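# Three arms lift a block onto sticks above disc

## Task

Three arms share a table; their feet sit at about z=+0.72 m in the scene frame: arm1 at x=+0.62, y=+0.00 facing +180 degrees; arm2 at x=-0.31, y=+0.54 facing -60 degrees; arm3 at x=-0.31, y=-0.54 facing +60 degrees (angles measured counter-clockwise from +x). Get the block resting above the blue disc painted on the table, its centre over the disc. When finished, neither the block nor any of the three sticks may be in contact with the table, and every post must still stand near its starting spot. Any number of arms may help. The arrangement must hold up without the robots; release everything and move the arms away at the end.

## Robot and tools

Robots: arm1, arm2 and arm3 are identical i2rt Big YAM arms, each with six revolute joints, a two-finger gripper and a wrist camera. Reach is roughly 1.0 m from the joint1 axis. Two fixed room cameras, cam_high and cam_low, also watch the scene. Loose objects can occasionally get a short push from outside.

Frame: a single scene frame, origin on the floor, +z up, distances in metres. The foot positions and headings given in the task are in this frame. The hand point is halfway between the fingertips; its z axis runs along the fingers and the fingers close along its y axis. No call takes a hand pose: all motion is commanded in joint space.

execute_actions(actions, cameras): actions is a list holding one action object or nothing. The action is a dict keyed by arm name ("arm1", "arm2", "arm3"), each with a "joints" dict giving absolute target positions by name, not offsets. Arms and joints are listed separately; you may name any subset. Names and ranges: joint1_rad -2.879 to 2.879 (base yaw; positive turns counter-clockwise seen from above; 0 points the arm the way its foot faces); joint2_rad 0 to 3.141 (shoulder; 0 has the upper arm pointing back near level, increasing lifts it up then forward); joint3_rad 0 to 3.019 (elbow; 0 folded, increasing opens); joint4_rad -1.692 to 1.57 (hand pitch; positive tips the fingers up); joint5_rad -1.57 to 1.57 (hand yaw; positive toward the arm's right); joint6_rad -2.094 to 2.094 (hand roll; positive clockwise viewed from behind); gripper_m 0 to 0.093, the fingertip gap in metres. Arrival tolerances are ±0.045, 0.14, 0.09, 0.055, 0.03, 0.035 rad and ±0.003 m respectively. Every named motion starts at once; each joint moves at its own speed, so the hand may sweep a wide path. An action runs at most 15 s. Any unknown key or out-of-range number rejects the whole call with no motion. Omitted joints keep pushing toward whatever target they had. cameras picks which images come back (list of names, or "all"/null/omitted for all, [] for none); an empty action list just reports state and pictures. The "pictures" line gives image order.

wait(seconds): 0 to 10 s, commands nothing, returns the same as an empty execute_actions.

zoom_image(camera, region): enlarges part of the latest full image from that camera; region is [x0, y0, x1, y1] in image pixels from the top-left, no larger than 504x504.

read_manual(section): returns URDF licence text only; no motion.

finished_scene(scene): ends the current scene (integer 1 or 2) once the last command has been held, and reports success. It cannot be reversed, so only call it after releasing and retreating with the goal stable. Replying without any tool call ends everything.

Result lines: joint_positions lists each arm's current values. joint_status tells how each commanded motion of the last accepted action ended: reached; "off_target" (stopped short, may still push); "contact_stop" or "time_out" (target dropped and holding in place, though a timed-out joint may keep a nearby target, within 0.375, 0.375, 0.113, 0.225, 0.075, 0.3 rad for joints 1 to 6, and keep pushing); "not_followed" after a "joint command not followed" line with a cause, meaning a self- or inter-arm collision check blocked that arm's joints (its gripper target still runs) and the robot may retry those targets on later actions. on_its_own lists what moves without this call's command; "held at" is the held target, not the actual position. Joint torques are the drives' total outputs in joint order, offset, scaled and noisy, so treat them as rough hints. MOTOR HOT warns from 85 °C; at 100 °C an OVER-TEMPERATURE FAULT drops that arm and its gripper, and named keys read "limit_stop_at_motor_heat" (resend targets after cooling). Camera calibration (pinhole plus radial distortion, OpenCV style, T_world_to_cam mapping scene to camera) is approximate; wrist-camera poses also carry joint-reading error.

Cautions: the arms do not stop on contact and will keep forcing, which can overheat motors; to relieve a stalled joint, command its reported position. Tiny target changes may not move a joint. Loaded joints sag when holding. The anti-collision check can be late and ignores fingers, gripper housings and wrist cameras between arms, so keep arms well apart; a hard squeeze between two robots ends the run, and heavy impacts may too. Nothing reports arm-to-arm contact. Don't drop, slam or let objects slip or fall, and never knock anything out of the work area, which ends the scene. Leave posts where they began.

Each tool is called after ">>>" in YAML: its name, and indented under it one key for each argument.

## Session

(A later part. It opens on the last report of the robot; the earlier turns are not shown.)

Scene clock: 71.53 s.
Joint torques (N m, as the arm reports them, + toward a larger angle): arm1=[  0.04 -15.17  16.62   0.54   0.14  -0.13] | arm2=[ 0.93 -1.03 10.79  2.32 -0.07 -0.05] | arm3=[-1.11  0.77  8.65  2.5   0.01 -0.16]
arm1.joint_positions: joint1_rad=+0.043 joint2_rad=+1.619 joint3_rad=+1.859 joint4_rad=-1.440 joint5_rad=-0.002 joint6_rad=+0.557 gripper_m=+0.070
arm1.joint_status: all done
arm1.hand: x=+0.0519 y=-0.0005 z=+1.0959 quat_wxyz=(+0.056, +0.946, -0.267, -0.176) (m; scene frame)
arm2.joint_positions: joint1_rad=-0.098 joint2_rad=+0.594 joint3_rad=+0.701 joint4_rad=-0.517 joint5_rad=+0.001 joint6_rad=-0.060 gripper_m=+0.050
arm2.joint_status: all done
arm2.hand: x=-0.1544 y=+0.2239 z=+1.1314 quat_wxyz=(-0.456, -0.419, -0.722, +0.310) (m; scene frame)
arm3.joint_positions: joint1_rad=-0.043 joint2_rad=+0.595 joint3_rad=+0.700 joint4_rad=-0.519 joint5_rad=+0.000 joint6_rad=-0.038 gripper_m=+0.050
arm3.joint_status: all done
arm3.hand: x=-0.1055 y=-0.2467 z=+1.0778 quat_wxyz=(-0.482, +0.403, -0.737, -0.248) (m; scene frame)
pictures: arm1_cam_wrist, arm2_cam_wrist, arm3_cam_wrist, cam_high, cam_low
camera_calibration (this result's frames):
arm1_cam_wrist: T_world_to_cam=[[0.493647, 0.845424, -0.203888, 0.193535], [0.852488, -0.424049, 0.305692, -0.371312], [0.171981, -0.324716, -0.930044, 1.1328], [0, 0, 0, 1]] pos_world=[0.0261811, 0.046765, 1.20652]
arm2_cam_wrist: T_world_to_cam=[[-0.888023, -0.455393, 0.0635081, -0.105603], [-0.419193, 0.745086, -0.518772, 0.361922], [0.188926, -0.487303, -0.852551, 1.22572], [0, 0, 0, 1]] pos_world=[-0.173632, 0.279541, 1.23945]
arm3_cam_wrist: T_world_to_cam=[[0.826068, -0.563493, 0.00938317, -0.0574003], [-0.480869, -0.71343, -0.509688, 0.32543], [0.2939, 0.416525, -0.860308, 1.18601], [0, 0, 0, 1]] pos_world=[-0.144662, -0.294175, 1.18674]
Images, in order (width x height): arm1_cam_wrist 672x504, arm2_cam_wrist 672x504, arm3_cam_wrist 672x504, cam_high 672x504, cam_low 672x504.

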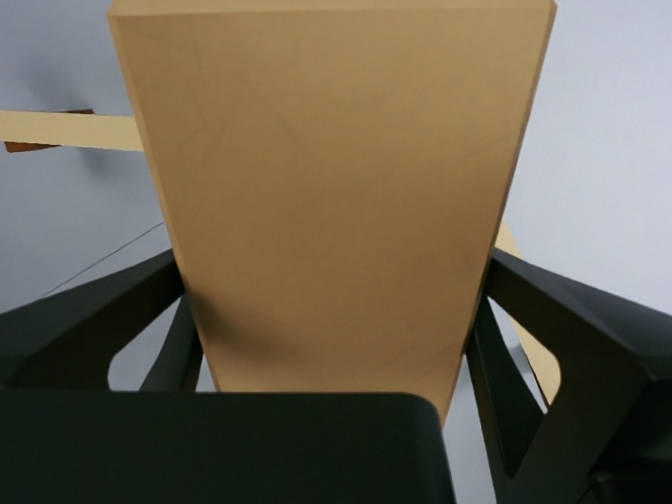

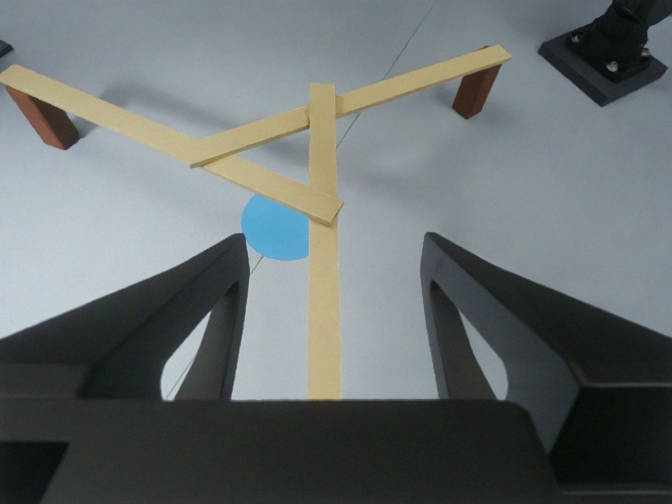

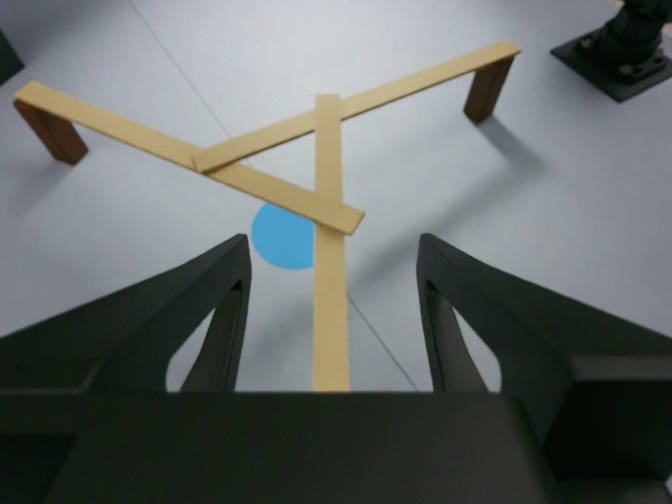

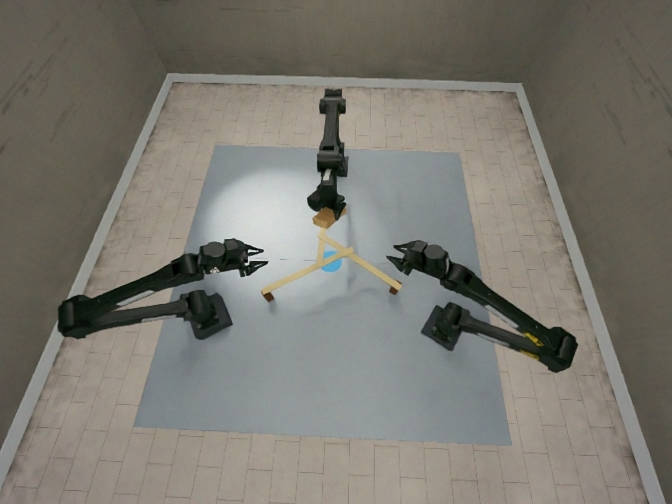

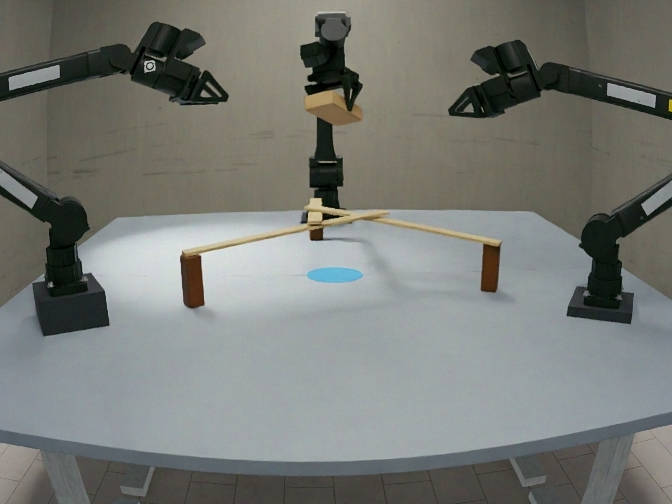

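>>> execute_actions:
  actions:
    - {"arm1": {"joints": {"joint2_rad": 1.925, "joint4_rad": -1.413}}}

Scene clock: 73.63 s.
Joint torques (N m, as the arm reports them, + toward a larger angle): arm1=[  0.12 -19.41  13.98   1.05   0.14  -0.12] | arm2=[ 0.94 -0.89 10.89  2.28 -0.05  0.  ] | arm3=[-1.08  0.63  8.63  2.52  0.01 -0.17]
arm1.joint_positions: joint1_rad=+0.043 joint2_rad=+1.931 joint3_rad=+1.883 joint4_rad=-1.426 joint5_rad=-0.002 joint6_rad=+0.557 gripper_m=+0.070
arm1.joint_status: all done
arm1.hand: x=-0.0040 y=-0.0023 z=+0.9268 quat_wxyz=(+0.019, +0.961, -0.271, -0.045) (m; scene frame)
arm2.joint_positions: joint1_rad=-0.098 joint2_rad=+0.594 joint3_rad=+0.701 joint4_rad=-0.517 joint5_rad=+0.001 joint6_rad=-0.060 gripper_m=+0.050
arm2.joint_status: not commanded
arm2.hand: x=-0.1544 y=+0.2239 z=+1.1314 quat_wxyz=(-0.456, -0.419, -0.722, +0.310) (m; scene frame)
arm3.joint_positions: joint1_rad=-0.043 joint2_rad=+0.595 joint3_rad=+0.700 joint4_rad=-0.519 joint5_rad=+0.000 joint6_rad=-0.038 gripper_m=+0.050
arm3.joint_status: not commanded
arm3.hand: x=-0.1055 y=-0.2467 z=+1.0778 quat_wxyz=(-0.482, +0.403, -0.737, -0.248) (m; scene frame)
pictures: arm1_cam_wrist, arm2_cam_wrist, arm3_cam_wrist, cam_high, cam_low
camera_calibration (this result's frames):
arm1_cam_wrist: T_world_to_cam=[[0.528251, 0.846854, -0.06156, 0.0564189], [0.739105, -0.422929, 0.524267, -0.475742], [0.417942, -0.322444, -0.849326, 0.910775], [0, 0, 0, 1]] pos_world=[-0.058831, 0.0446899, 1.02643]
arm2_cam_wrist: T_world_to_cam=[[-0.888023, -0.455393, 0.0635081, -0.105603], [-0.419193, 0.745086, -0.518772, 0.361922], [0.188926, -0.487303, -0.852551, 1.22572], [0, 0, 0, 1]] pos_world=[-0.173632, 0.279541, 1.23945]
arm3_cam_wrist: T_world_to_cam=[[0.826068, -0.563493, 0.00938317, -0.0574003], [-0.480869, -0.71343, -0.509688, 0.32543], [0.2939, 0.416525, -0.860308, 1.18601], [0, 0, 0, 1]] pos_world=[-0.144662, -0.294175, 1.18674]
Images, in order (width x height): arm1_cam_wrist 672x504, arm2_cam_wrist 672x504, arm3_cam_wrist 672x504, cam_high 672x504, cam_low 672x504.

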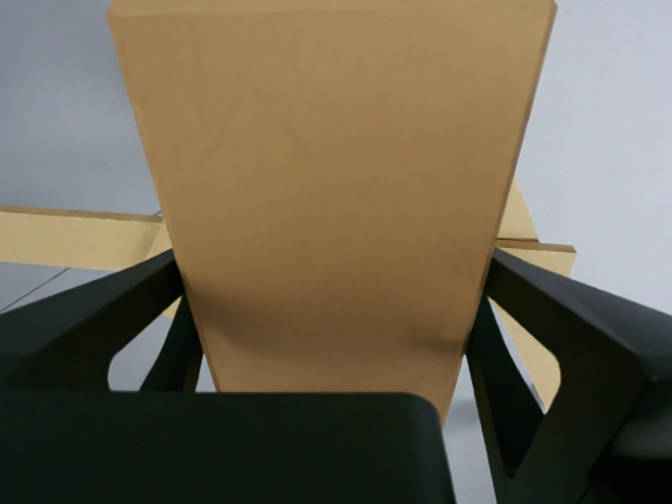

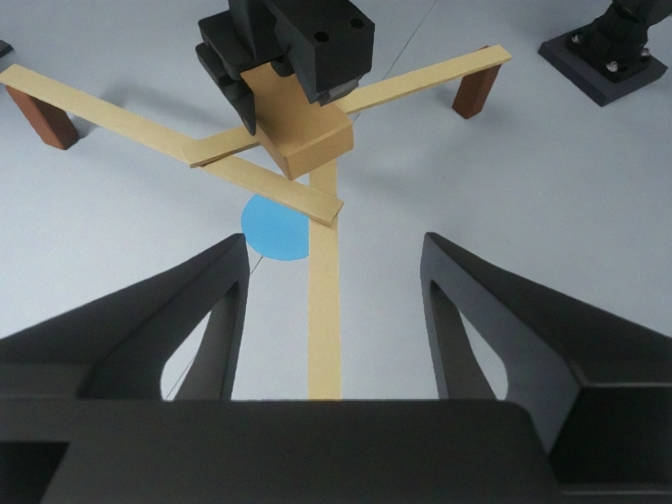

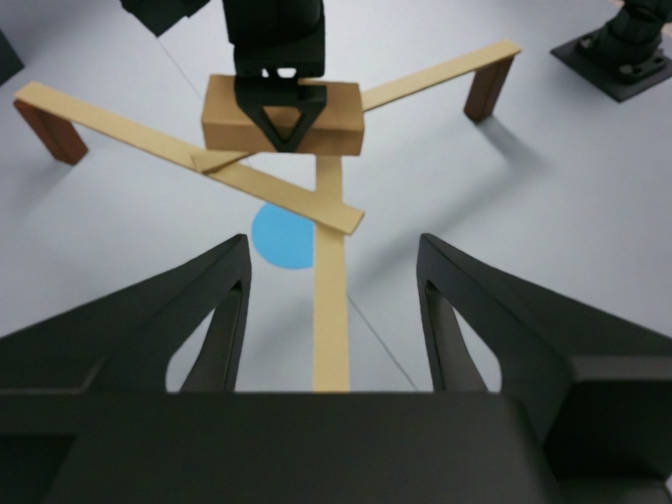

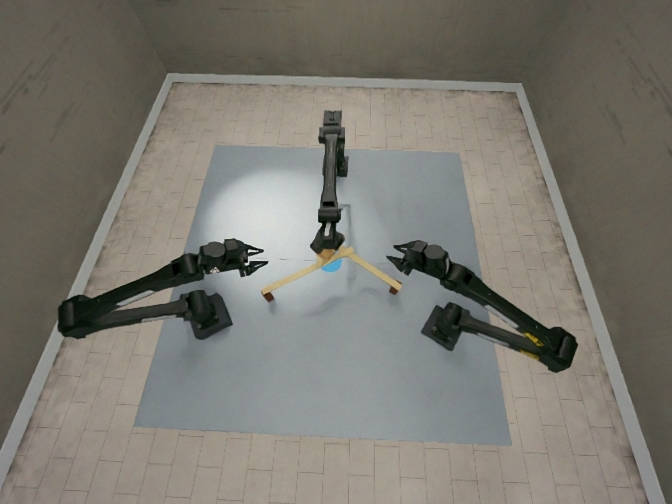

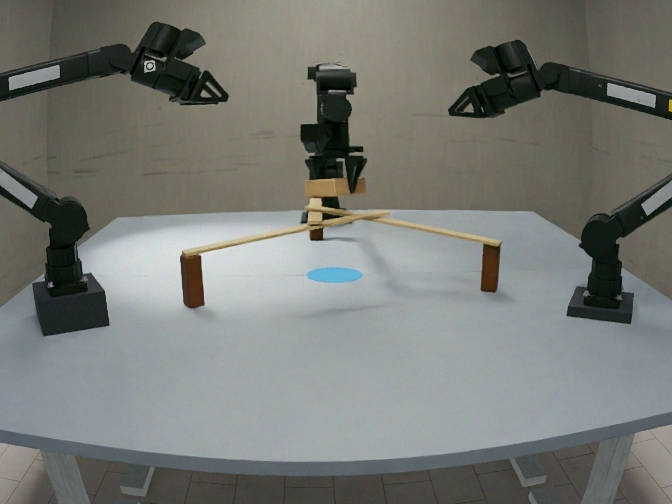

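>>> zoom_image:
  camera: "cam_low"
  region: [270, 150, 410, 250]

>>> zoom_image:
  camera: "arm3_cam_wrist"
  region: [160, 40, 420, 280]

>>> zoom_image:
  camera: "arm2_cam_wrist"
  region: [160, 30, 420, 270]

Region (270, 150, 410, 250) of cam_low's 672x504 image, scaled by 3.600, with more detail than that image has; it fills the top 360 rows of this view, and the rest is white.

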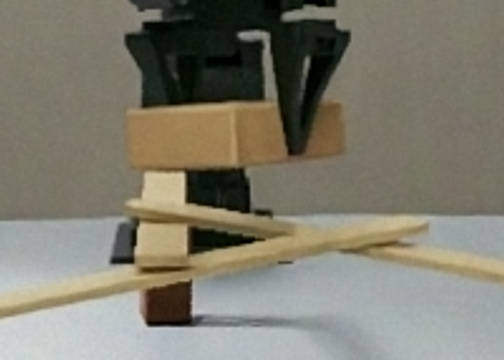

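Region (160, 40, 420, 280) of arm3_cam_wrist's 672x504 image, scaled by 1.938, with more detail than that image has; it fills the top 465 rows of this view, and the rest is white.

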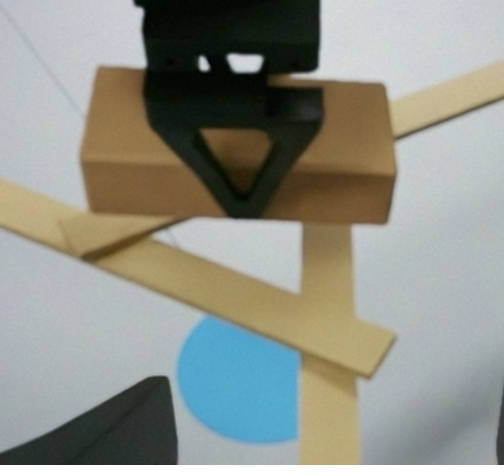

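Region (160, 30, 420, 270) of arm2_cam_wrist's 672x504 image, scaled by 1.938, with more detail than that image has; it fills the top 465 rows of this view, and the rest is white.

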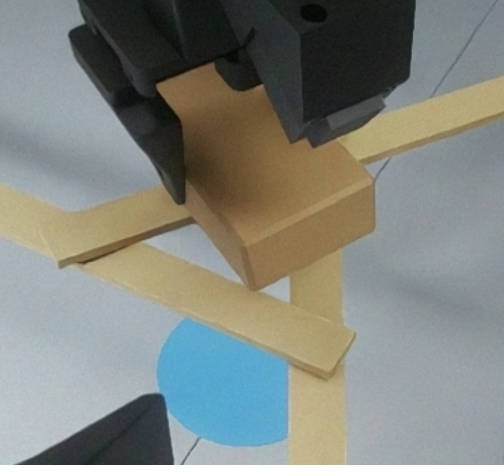

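>>> zoom_image:
  camera: "arm3_cam_wrist"
  region: [185, 60, 385, 190]

>>> zoom_image:
  camera: "cam_low"
  region: [295, 170, 395, 235]

Region (185, 60, 385, 190) of arm3_cam_wrist's 672x504 image, scaled by 2.520, with more detail than that image has; it fills the top 328 rows of this view, and the rest is white.

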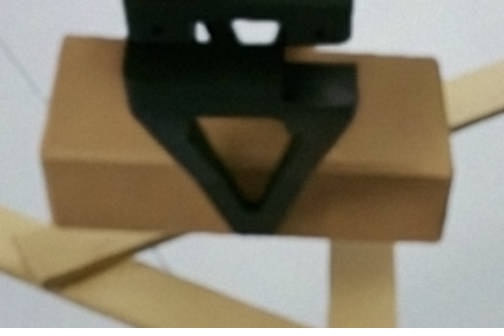

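Region (295, 170, 395, 235) of cam_low's 672x504 image, scaled by 5.040, with more detail than that image has; it fills the top 328 rows of this view, and the rest is white.

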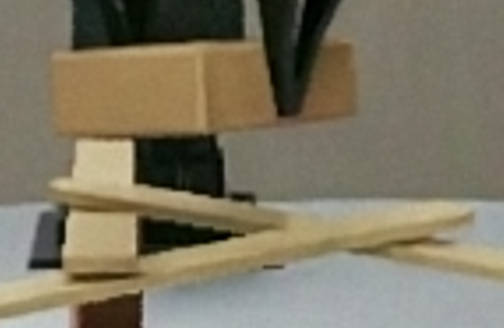

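>>> execute_actions:
  actions:
    - {"arm1": {"joints": {"joint1_rad": 0.058, "joint2_rad": 1.992, "joint4_rad": -1.459, "joint5_rad": 0.055}}}

>>> zoom_image:
  camera: "cam_low"
  region: [295, 170, 395, 235]

>>> zoom_image:
  camera: "arm3_cam_wrist"
  region: [170, 60, 400, 250]

>>> zoom_image:
  camera: "arm2_cam_wrist"
  region: [170, 50, 400, 240]

Scene clock: 82.17 s.
Joint torques (N m, as the arm reports them, + toward a larger angle): arm1=[  1.64 -19.38  13.78  -0.2    0.25  -0.1 ] | arm2=[ 0.84 -0.92 10.88  2.35 -0.03  0.  ] | arm3=[-1.32  0.92  8.6   2.58  0.04 -0.16]
arm1.joint_positions: joint1_rad=+0.044 joint2_rad=+1.989 joint3_rad=+1.883 joint4_rad=-1.444 joint5_rad=+0.051 joint6_rad=+0.557 gripper_m=+0.070
arm1.joint_status: all done
arm1.hand: x=-0.0024 y=+0.0060 z=+0.8918 quat_wxyz=(-0.017, +0.962, -0.271, -0.016) (m; scene frame)
arm2.joint_positions: joint1_rad=-0.098 joint2_rad=+0.594 joint3_rad=+0.701 joint4_rad=-0.517 joint5_rad=+0.001 joint6_rad=-0.060 gripper_m=+0.050
arm2.joint_status: not commanded
arm2.hand: x=-0.1544 y=+0.2239 z=+1.1314 quat_wxyz=(-0.456, -0.419, -0.722, +0.310) (m; scene frame)
arm3.joint_positions: joint1_rad=-0.043 joint2_rad=+0.595 joint3_rad=+0.700 joint4_rad=-0.519 joint5_rad=+0.000 joint6_rad=-0.038 gripper_m=+0.050
arm3.joint_status: not commanded
arm3.hand: x=-0.1055 y=-0.2467 z=+1.0778 quat_wxyz=(-0.482, +0.403, -0.737, -0.248) (m; scene frame)
pictures: arm1_cam_wrist, arm2_cam_wrist, arm3_cam_wrist, cam_high, cam_low
camera_calibration (this result's frames):
arm1_cam_wrist: T_world_to_cam=[[0.531136, 0.846941, 0.0242066, -0.0301489], [0.697114, -0.453058, 0.555671, -0.482995], [0.481587, -0.278262, -0.83105, 0.866649], [0, 0, 0, 1]] pos_world=[-0.0646517, 0.0478653, 0.989344]
arm2_cam_wrist: T_world_to_cam=[[-0.888023, -0.455393, 0.0635081, -0.105603], [-0.419193, 0.745086, -0.518772, 0.361922], [0.188926, -0.487303, -0.852551, 1.22572], [0, 0, 0, 1]] pos_world=[-0.173632, 0.279541, 1.23945]
arm3_cam_wrist: T_world_to_cam=[[0.826068, -0.563493, 0.00938317, -0.0574003], [-0.480869, -0.71343, -0.509688, 0.32543], [0.2939, 0.416525, -0.860308, 1.18601], [0, 0, 0, 1]] pos_world=[-0.144662, -0.294175, 1.18674]
Images, in order (width x height): arm1_cam_wrist 672x504, arm2_cam_wrist 672x504, arm3_cam_wrist 672x504, cam_high 672x504, cam_low 672x504.

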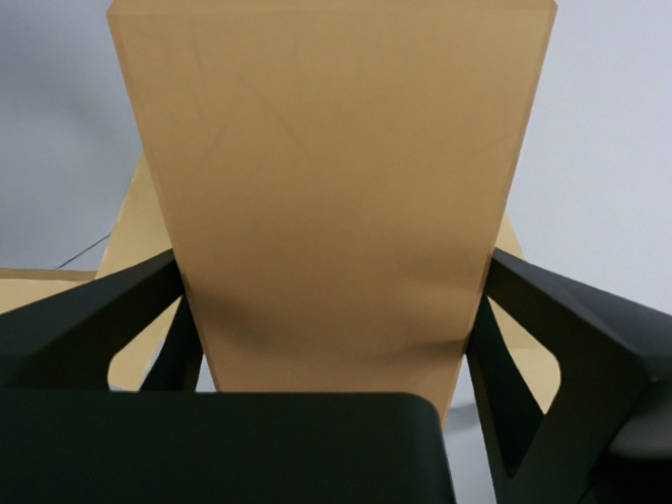

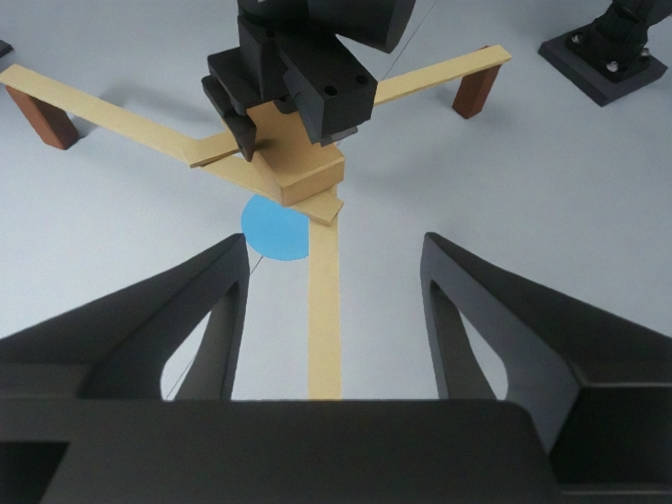

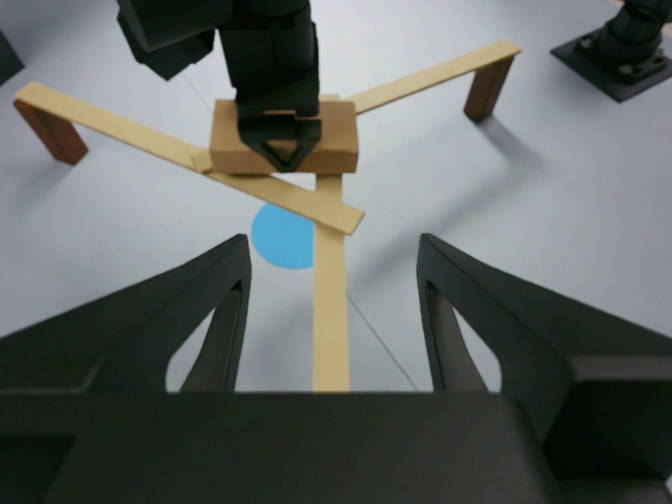

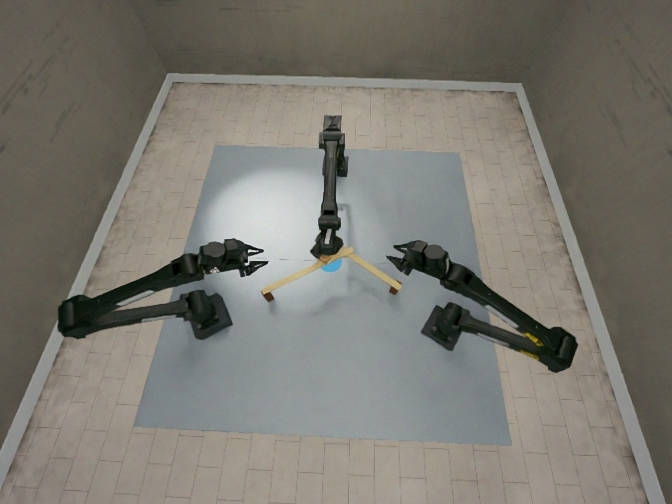

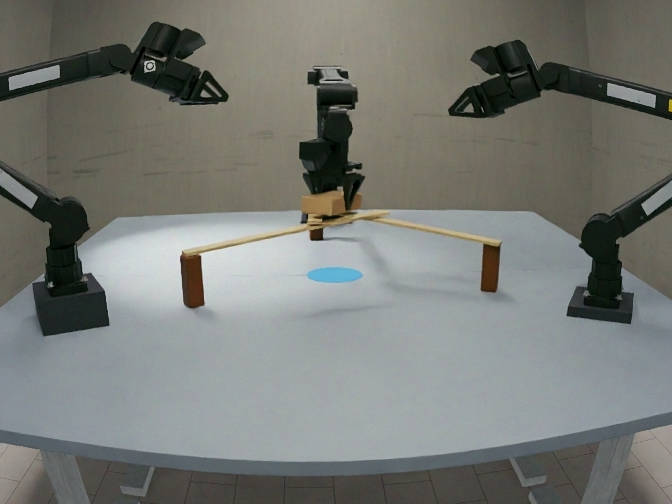

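Region (295, 170, 395, 235) of cam_low's 672x504 image, scaled by 5.040, with more detail than that image has; it fills the top 328 rows of this view, and the rest is white.

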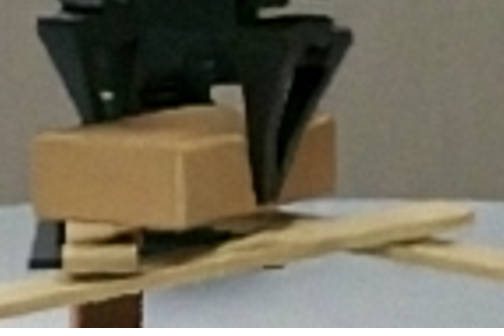

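Region (170, 60, 400, 250) of arm3_cam_wrist's 672x504 image, scaled by 2.191, with more detail than that image has; it fills the top 416 rows of this view, and the rest is white.

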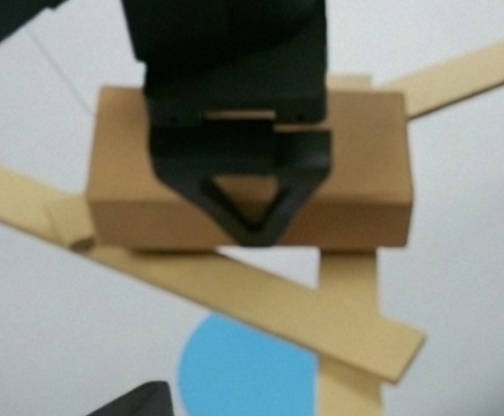

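Region (170, 50, 400, 240) of arm2_cam_wrist's 672x504 image, scaled by 2.191, with more detail than that image has; it fills the top 416 rows of this view, and the rest is white.

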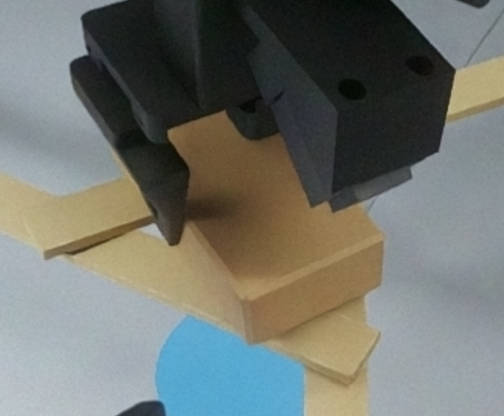

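>>> execute_actions:
  actions:
    - {"arm1": {"joints": {"joint1_rad": 0.066, "joint3_rad": 1.862, "joint4_rad": -1.473}}}

>>> zoom_image:
  camera: "cam_low"
  region: [295, 170, 395, 235]

>>> zoom_image:
  camera: "arm3_cam_wrist"
  region: [170, 60, 400, 250]

>>> zoom_image:
  camera: "arm2_cam_wrist"
  region: [170, 50, 400, 240]

Scene clock: 84.33 s.
Joint torques (N m, as the arm reports them, + toward a larger angle): arm1=[  1.46 -19.33  10.39  -0.22   0.24  -0.1 ] | arm2=[ 1.5  -0.92 10.81  2.38 -0.04 -0.03] | arm3=[-1.21  0.72  8.66  2.49  0.01 -0.17]
arm1.joint_positions: joint1_rad=+0.055 joint2_rad=+1.989 joint3_rad=+1.865 joint4_rad=-1.459 joint5_rad=+0.051 joint6_rad=+0.557 gripper_m=+0.070
arm1.joint_status: all done
arm1.hand: x=+0.0064 y=-0.0004 z=+0.8850 quat_wxyz=(-0.022, +0.964, -0.266, +0.000) (m; scene frame)
arm2.joint_positions: joint1_rad=-0.098 joint2_rad=+0.594 joint3_rad=+0.701 joint4_rad=-0.517 joint5_rad=+0.001 joint6_rad=-0.060 gripper_m=+0.050
arm2.joint_status: not commanded
arm2.hand: x=-0.1544 y=+0.2239 z=+1.1314 quat_wxyz=(-0.456, -0.419, -0.722, +0.310) (m; scene frame)
arm3.joint_positions: joint1_rad=-0.043 joint2_rad=+0.595 joint3_rad=+0.700 joint4_rad=-0.519 joint5_rad=+0.000 joint6_rad=-0.038 gripper_m=+0.050
arm3.joint_status: not commanded
arm3.hand: x=-0.1055 y=-0.2467 z=+1.0778 quat_wxyz=(-0.482, +0.403, -0.737, -0.248) (m; scene frame)
pictures: arm1_cam_wrist, arm2_cam_wrist, arm3_cam_wrist, cam_high, cam_low
camera_calibration (this result's frames):
arm1_cam_wrist: T_world_to_cam=[[0.52074, 0.852677, 0.0420868, -0.0449376], [0.683499, -0.445945, 0.577894, -0.507898], [0.511526, -0.272167, -0.815026, 0.840594], [0, 0, 0, 1]] pos_world=[-0.0594368, 0.0406043, 0.980508]
arm2_cam_wrist: T_world_to_cam=[[-0.888023, -0.455393, 0.0635081, -0.105603], [-0.419193, 0.745086, -0.518772, 0.361922], [0.188926, -0.487303, -0.852551, 1.22572], [0, 0, 0, 1]] pos_world=[-0.173632, 0.279541, 1.23945]
arm3_cam_wrist: T_world_to_cam=[[0.826068, -0.563493, 0.00938317, -0.0574003], [-0.480869, -0.71343, -0.509688, 0.32543], [0.2939, 0.416525, -0.860308, 1.18601], [0, 0, 0, 1]] pos_world=[-0.144662, -0.294175, 1.18674]
Images, in order (width x height): arm1_cam_wrist 672x504, arm2_cam_wrist 672x504, arm3_cam_wrist 672x504, cam_high 672x504, cam_low 672x504.

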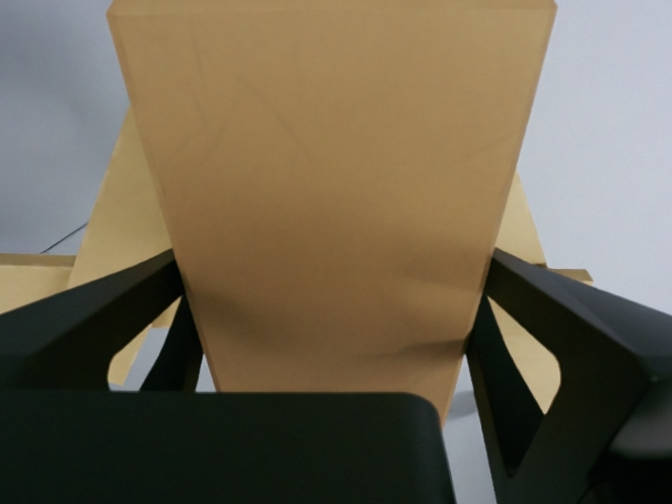

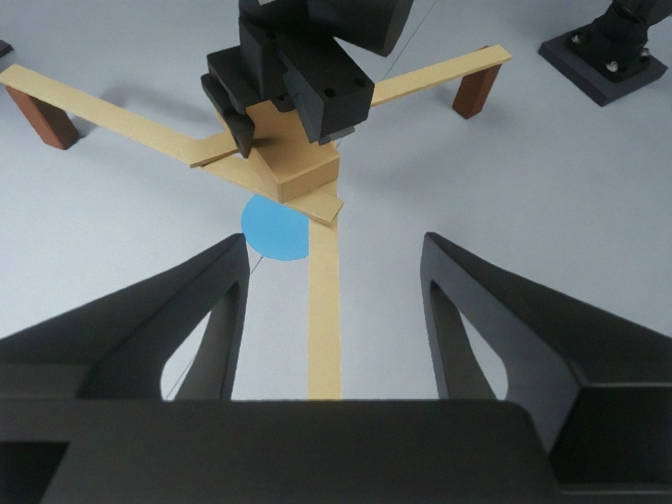

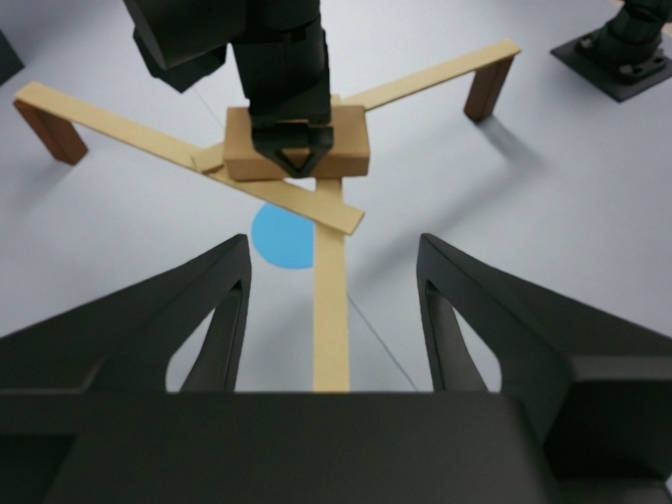

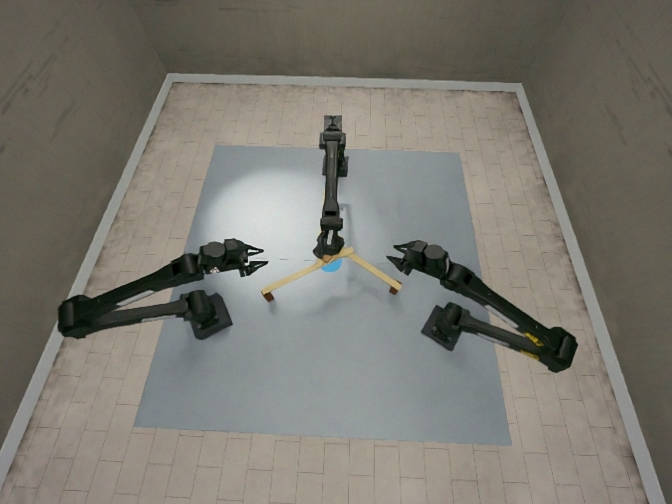

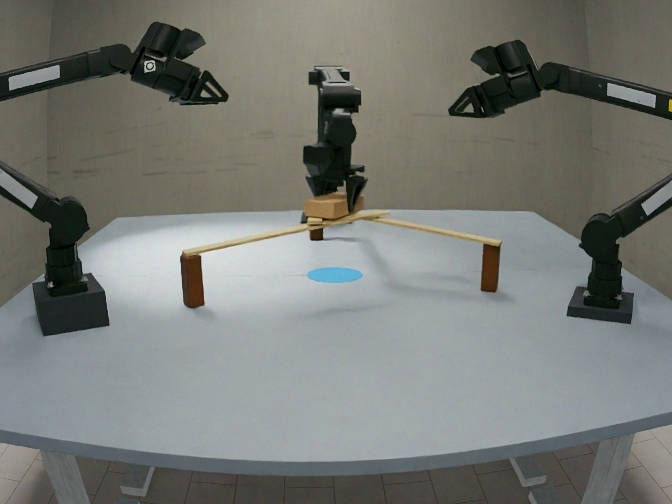

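Region (295, 170, 395, 235) of cam_low's 672x504 image, scaled by 5.040, with more detail than that image has; it fills the top 328 rows of this view, and the rest is white.

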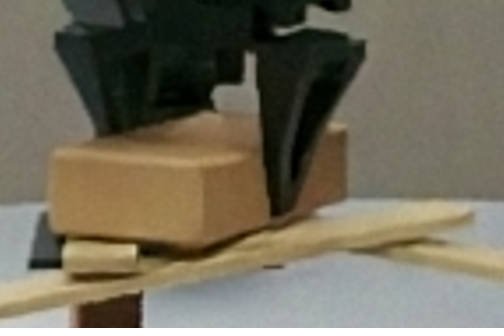

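Region (170, 60, 400, 250) of arm3_cam_wrist's 672x504 image, scaled by 2.191, with more detail than that image has; it fills the top 416 rows of this view, and the rest is white.

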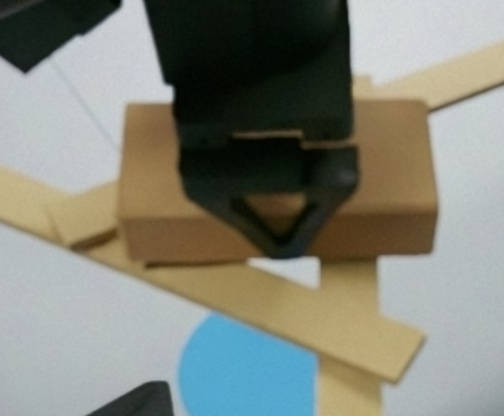

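Region (170, 50, 400, 240) of arm2_cam_wrist's 672x504 image, scaled by 2.191, with more detail than that image has; it fills the top 416 rows of this view, and the rest is white.

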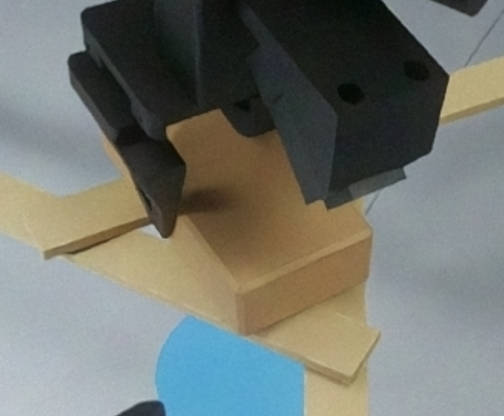

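>>> execute_actions:
  actions:
    - {"arm1": {"joints": {"joint1_rad": 0.055, "joint4_rad": -1.459, "gripper_m": 0.09}}}

>>> zoom_image:
  camera: "cam_low"
  region: [295, 170, 395, 235]

Scene clock: 86.47 s.
Joint torques (N m, as the arm reports them, + toward a larger angle): arm1=[  0.4  -19.21  10.42   0.32   0.23  -0.1 ] | arm2=[ 0.99 -0.93 10.83  2.27 -0.07 -0.01] | arm3=[-1.06  0.87  8.64  2.55  0.01 -0.16]
arm1.joint_positions: joint1_rad=+0.055 joint2_rad=+1.989 joint3_rad=+1.865 joint4_rad=-1.459 joint5_rad=+0.051 joint6_rad=+0.557 gripper_m=+0.090
arm1.joint_status: all done
arm1.hand: x=+0.0064 y=-0.0004 z=+0.8850 quat_wxyz=(-0.022, +0.964, -0.266, +0.000) (m; scene frame)
arm2.joint_positions: joint1_rad=-0.098 joint2_rad=+0.594 joint3_rad=+0.701 joint4_rad=-0.517 joint5_rad=+0.001 joint6_rad=-0.060 gripper_m=+0.050
arm2.joint_status: not commanded
arm2.hand: x=-0.1544 y=+0.2239 z=+1.1314 quat_wxyz=(-0.456, -0.419, -0.722, +0.310) (m; scene frame)
arm3.joint_positions: joint1_rad=-0.043 joint2_rad=+0.595 joint3_rad=+0.700 joint4_rad=-0.519 joint5_rad=+0.000 joint6_rad=-0.038 gripper_m=+0.050
arm3.joint_status: not commanded
arm3.hand: x=-0.1055 y=-0.2467 z=+1.0778 quat_wxyz=(-0.482, +0.403, -0.737, -0.248) (m; scene frame)
pictures: arm1_cam_wrist, arm2_cam_wrist, arm3_cam_wrist, cam_high, cam_low
camera_calibration (this result's frames):
arm1_cam_wrist: T_world_to_cam=[[0.52074, 0.852677, 0.0420868, -0.0449376], [0.683499, -0.445945, 0.577894, -0.507898], [0.511526, -0.272167, -0.815026, 0.840594], [0, 0, 0, 1]] pos_world=[-0.0594368, 0.0406043, 0.980508]
arm2_cam_wrist: T_world_to_cam=[[-0.888023, -0.455393, 0.0635081, -0.105603], [-0.419193, 0.745086, -0.518772, 0.361922], [0.188926, -0.487303, -0.852551, 1.22572], [0, 0, 0, 1]] pos_world=[-0.173632, 0.279541, 1.23945]
arm3_cam_wrist: T_world_to_cam=[[0.826068, -0.563493, 0.00938317, -0.0574003], [-0.480869, -0.71343, -0.509688, 0.32543], [0.2939, 0.416525, -0.860308, 1.18601], [0, 0, 0, 1]] pos_world=[-0.144662, -0.294175, 1.18674]
Images, in order (width x height): arm1_cam_wrist 672x504, arm2_cam_wrist 672x504, arm3_cam_wrist 672x504, cam_high 672x504, cam_low 672x504.

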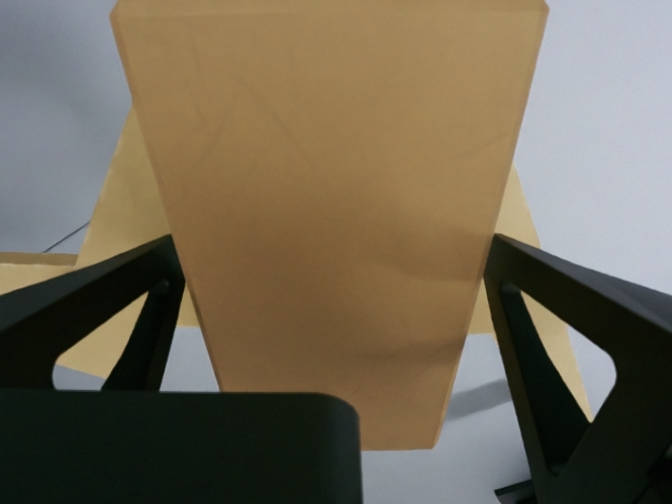

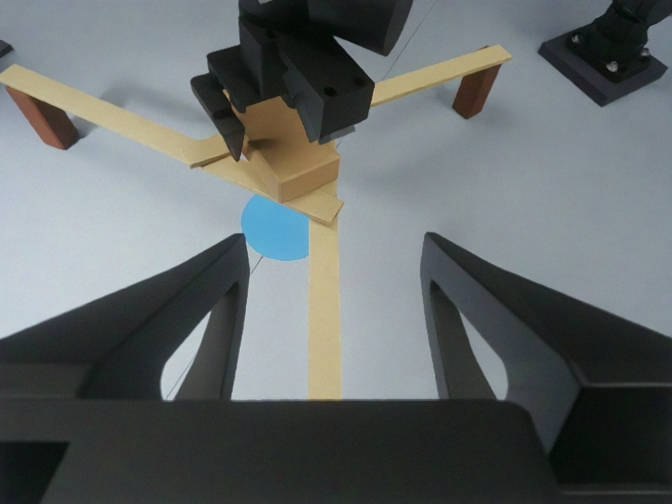

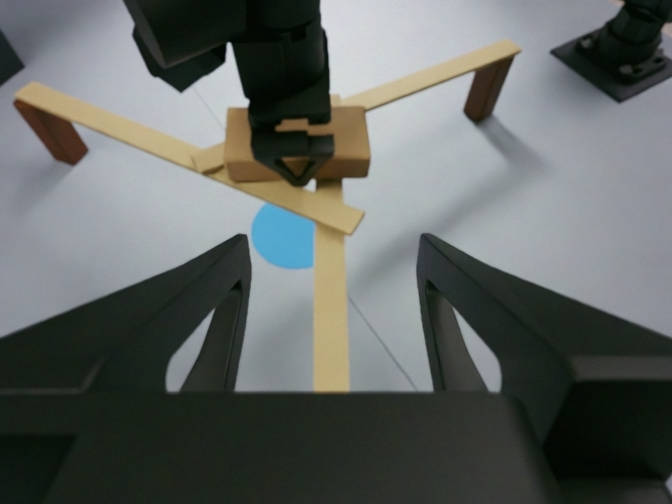

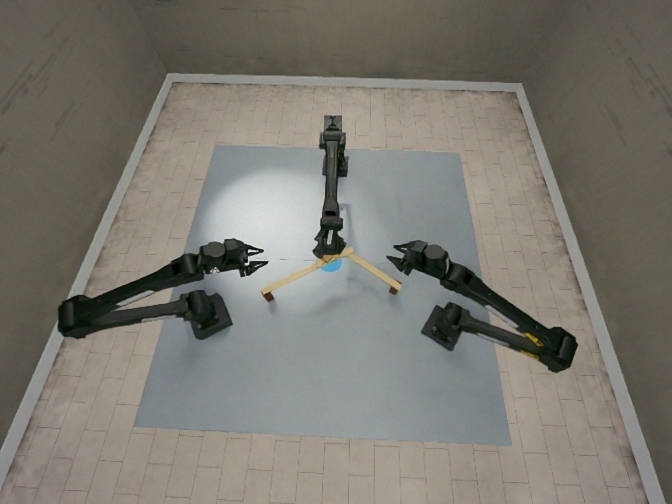

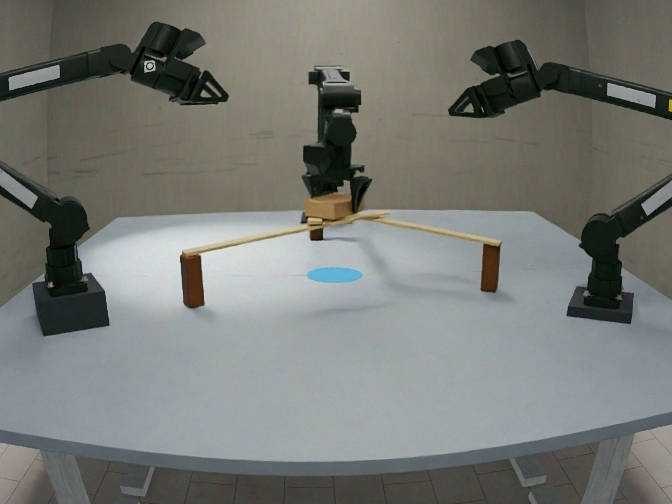

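Region (295, 170, 395, 235) of cam_low's 672x504 image, scaled by 5.040, with more detail than that image has; it fills the top 328 rows of this view, and the rest is white.

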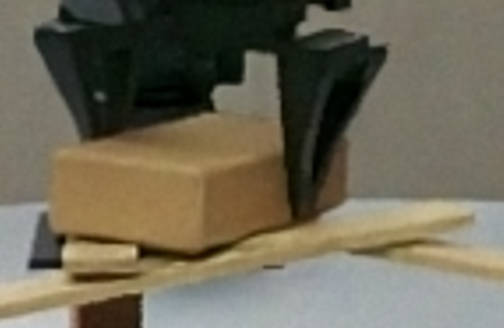

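>>> execute_actions:
  actions:
    - {"arm1": {"joints": {"joint2_rad": 1.5}}}

>>> zoom_image:
  camera: "cam_low"
  region: [170, 170, 510, 320]

>>> zoom_image:
  camera: "cam_high"
  region: [250, 180, 420, 310]

Scene clock: 95.57 s.
Joint torques (N m, as the arm reports them, + toward a larger angle): arm1=[  0.41 -13.09  11.73   1.2    0.21  -0.13] | arm2=[ 0.99 -0.53 10.76  2.45 -0.04 -0.04] | arm3=[-0.9   0.79  8.63  2.48  0.03 -0.16]
arm1.joint_positions: joint1_rad=+0.055 joint2_rad=+1.504 joint3_rad=+1.857 joint4_rad=-1.459 joint5_rad=+0.051 joint6_rad=+0.557 gripper_m=+0.090
arm1.joint_status: all done
arm1.hand: x=+0.0872 y=+0.0034 z=+1.1540 quat_wxyz=(+0.045, +0.936, -0.266, -0.227) (m; scene frame)
arm2.joint_positions: joint1_rad=-0.098 joint2_rad=+0.594 joint3_rad=+0.701 joint4_rad=-0.517 joint5_rad=+0.001 joint6_rad=-0.060 gripper_m=+0.050
arm2.joint_status: not commanded
arm2.hand: x=-0.1544 y=+0.2239 z=+1.1314 quat_wxyz=(-0.456, -0.419, -0.722, +0.310) (m; scene frame)
arm3.joint_positions: joint1_rad=-0.043 joint2_rad=+0.595 joint3_rad=+0.700 joint4_rad=-0.519 joint5_rad=+0.000 joint6_rad=-0.038 gripper_m=+0.050
arm3.joint_status: not commanded
arm3.hand: x=-0.1055 y=-0.2467 z=+1.0778 quat_wxyz=(-0.482, +0.403, -0.737, -0.248) (m; scene frame)
pictures: arm1_cam_wrist, arm2_cam_wrist, arm3_cam_wrist, cam_high, cam_low
camera_calibration (this result's frames):
arm1_cam_wrist: T_world_to_cam=[[0.48374, 0.84987, -0.209083, 0.191546], [0.871557, -0.445965, 0.203724, -0.301443], [0.0798954, -0.280778, -0.956442, 1.22039], [0, 0, 0, 1]] pos_world=[0.0725623, 0.0454378, 1.2687]
arm2_cam_wrist: T_world_to_cam=[[-0.888023, -0.455393, 0.0635081, -0.105603], [-0.419193, 0.745086, -0.518772, 0.361922], [0.188926, -0.487303, -0.852551, 1.22572], [0, 0, 0, 1]] pos_world=[-0.173632, 0.279541, 1.23945]
arm3_cam_wrist: T_world_to_cam=[[0.826068, -0.563493, 0.00938317, -0.0574003], [-0.480869, -0.71343, -0.509688, 0.32543], [0.2939, 0.416525, -0.860308, 1.18601], [0, 0, 0, 1]] pos_world=[-0.144662, -0.294175, 1.18674]
Images, in order (width x height): arm1_cam_wrist 672x504, arm2_cam_wrist 672x504, arm3_cam_wrist 672x504, cam_high 672x504, cam_low 672x504.

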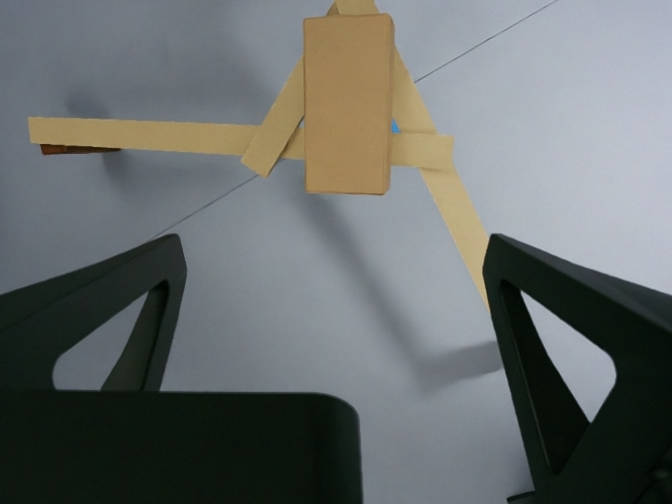

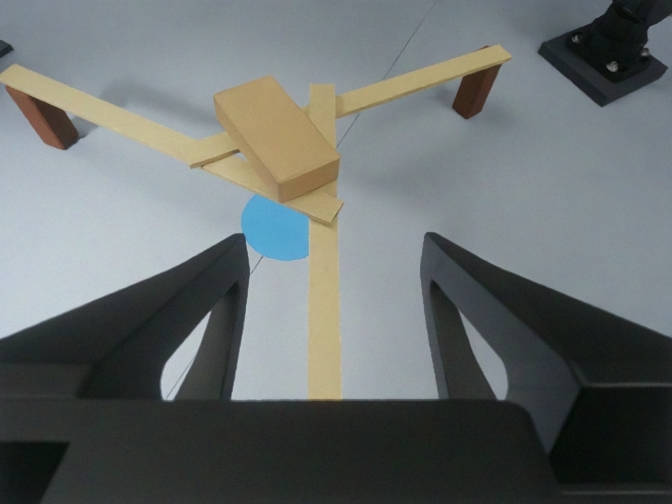

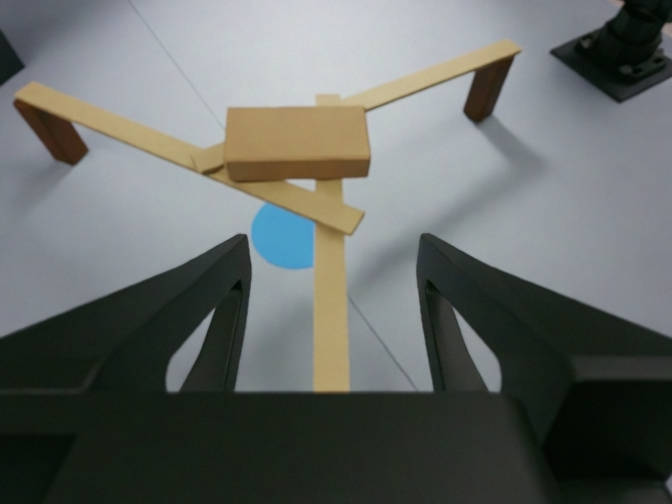

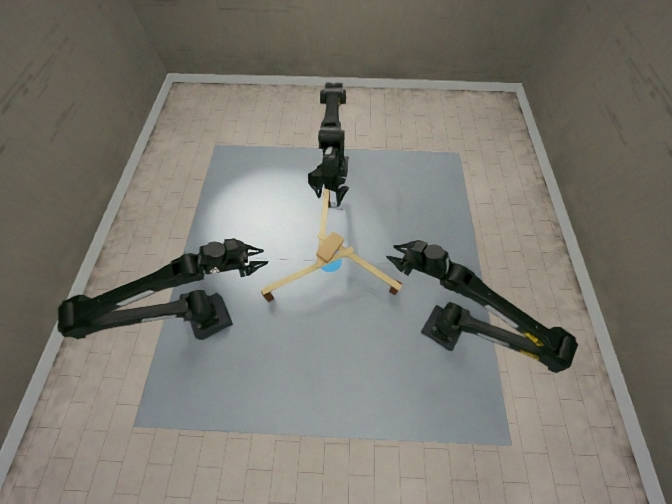

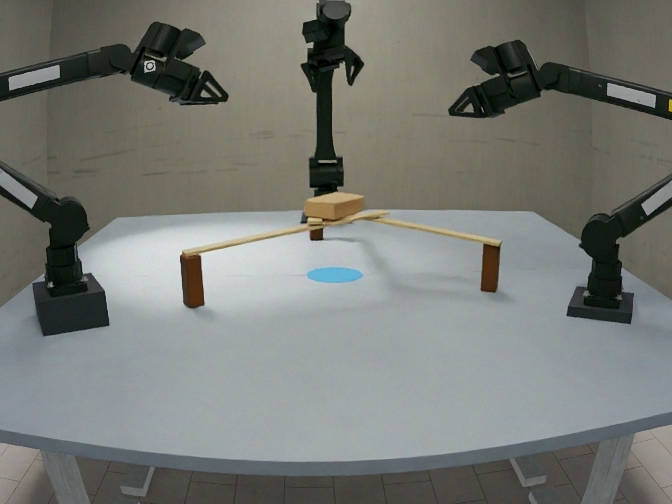

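Region (170, 170, 510, 320) of cam_low's 672x504 image, scaled by 1.482, with more detail than that image has; it fills the top 222 rows of this view, and the rest is white.

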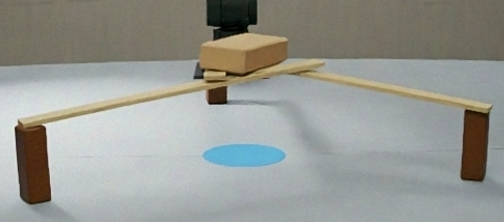

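Region (250, 180, 420, 310) of cam_high's 672x504 image, scaled by 2.965, with more detail than that image has; it fills the top 385 rows of this view, and the rest is white.

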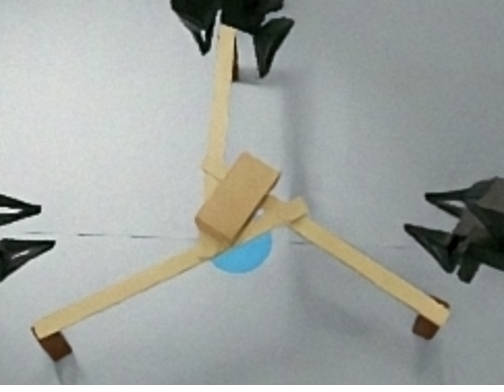

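The block rests stably on the stick frame above the disc, and all arms are clear.

>>> finished_scene:
  scene: 2

The scene is finished: the task was done.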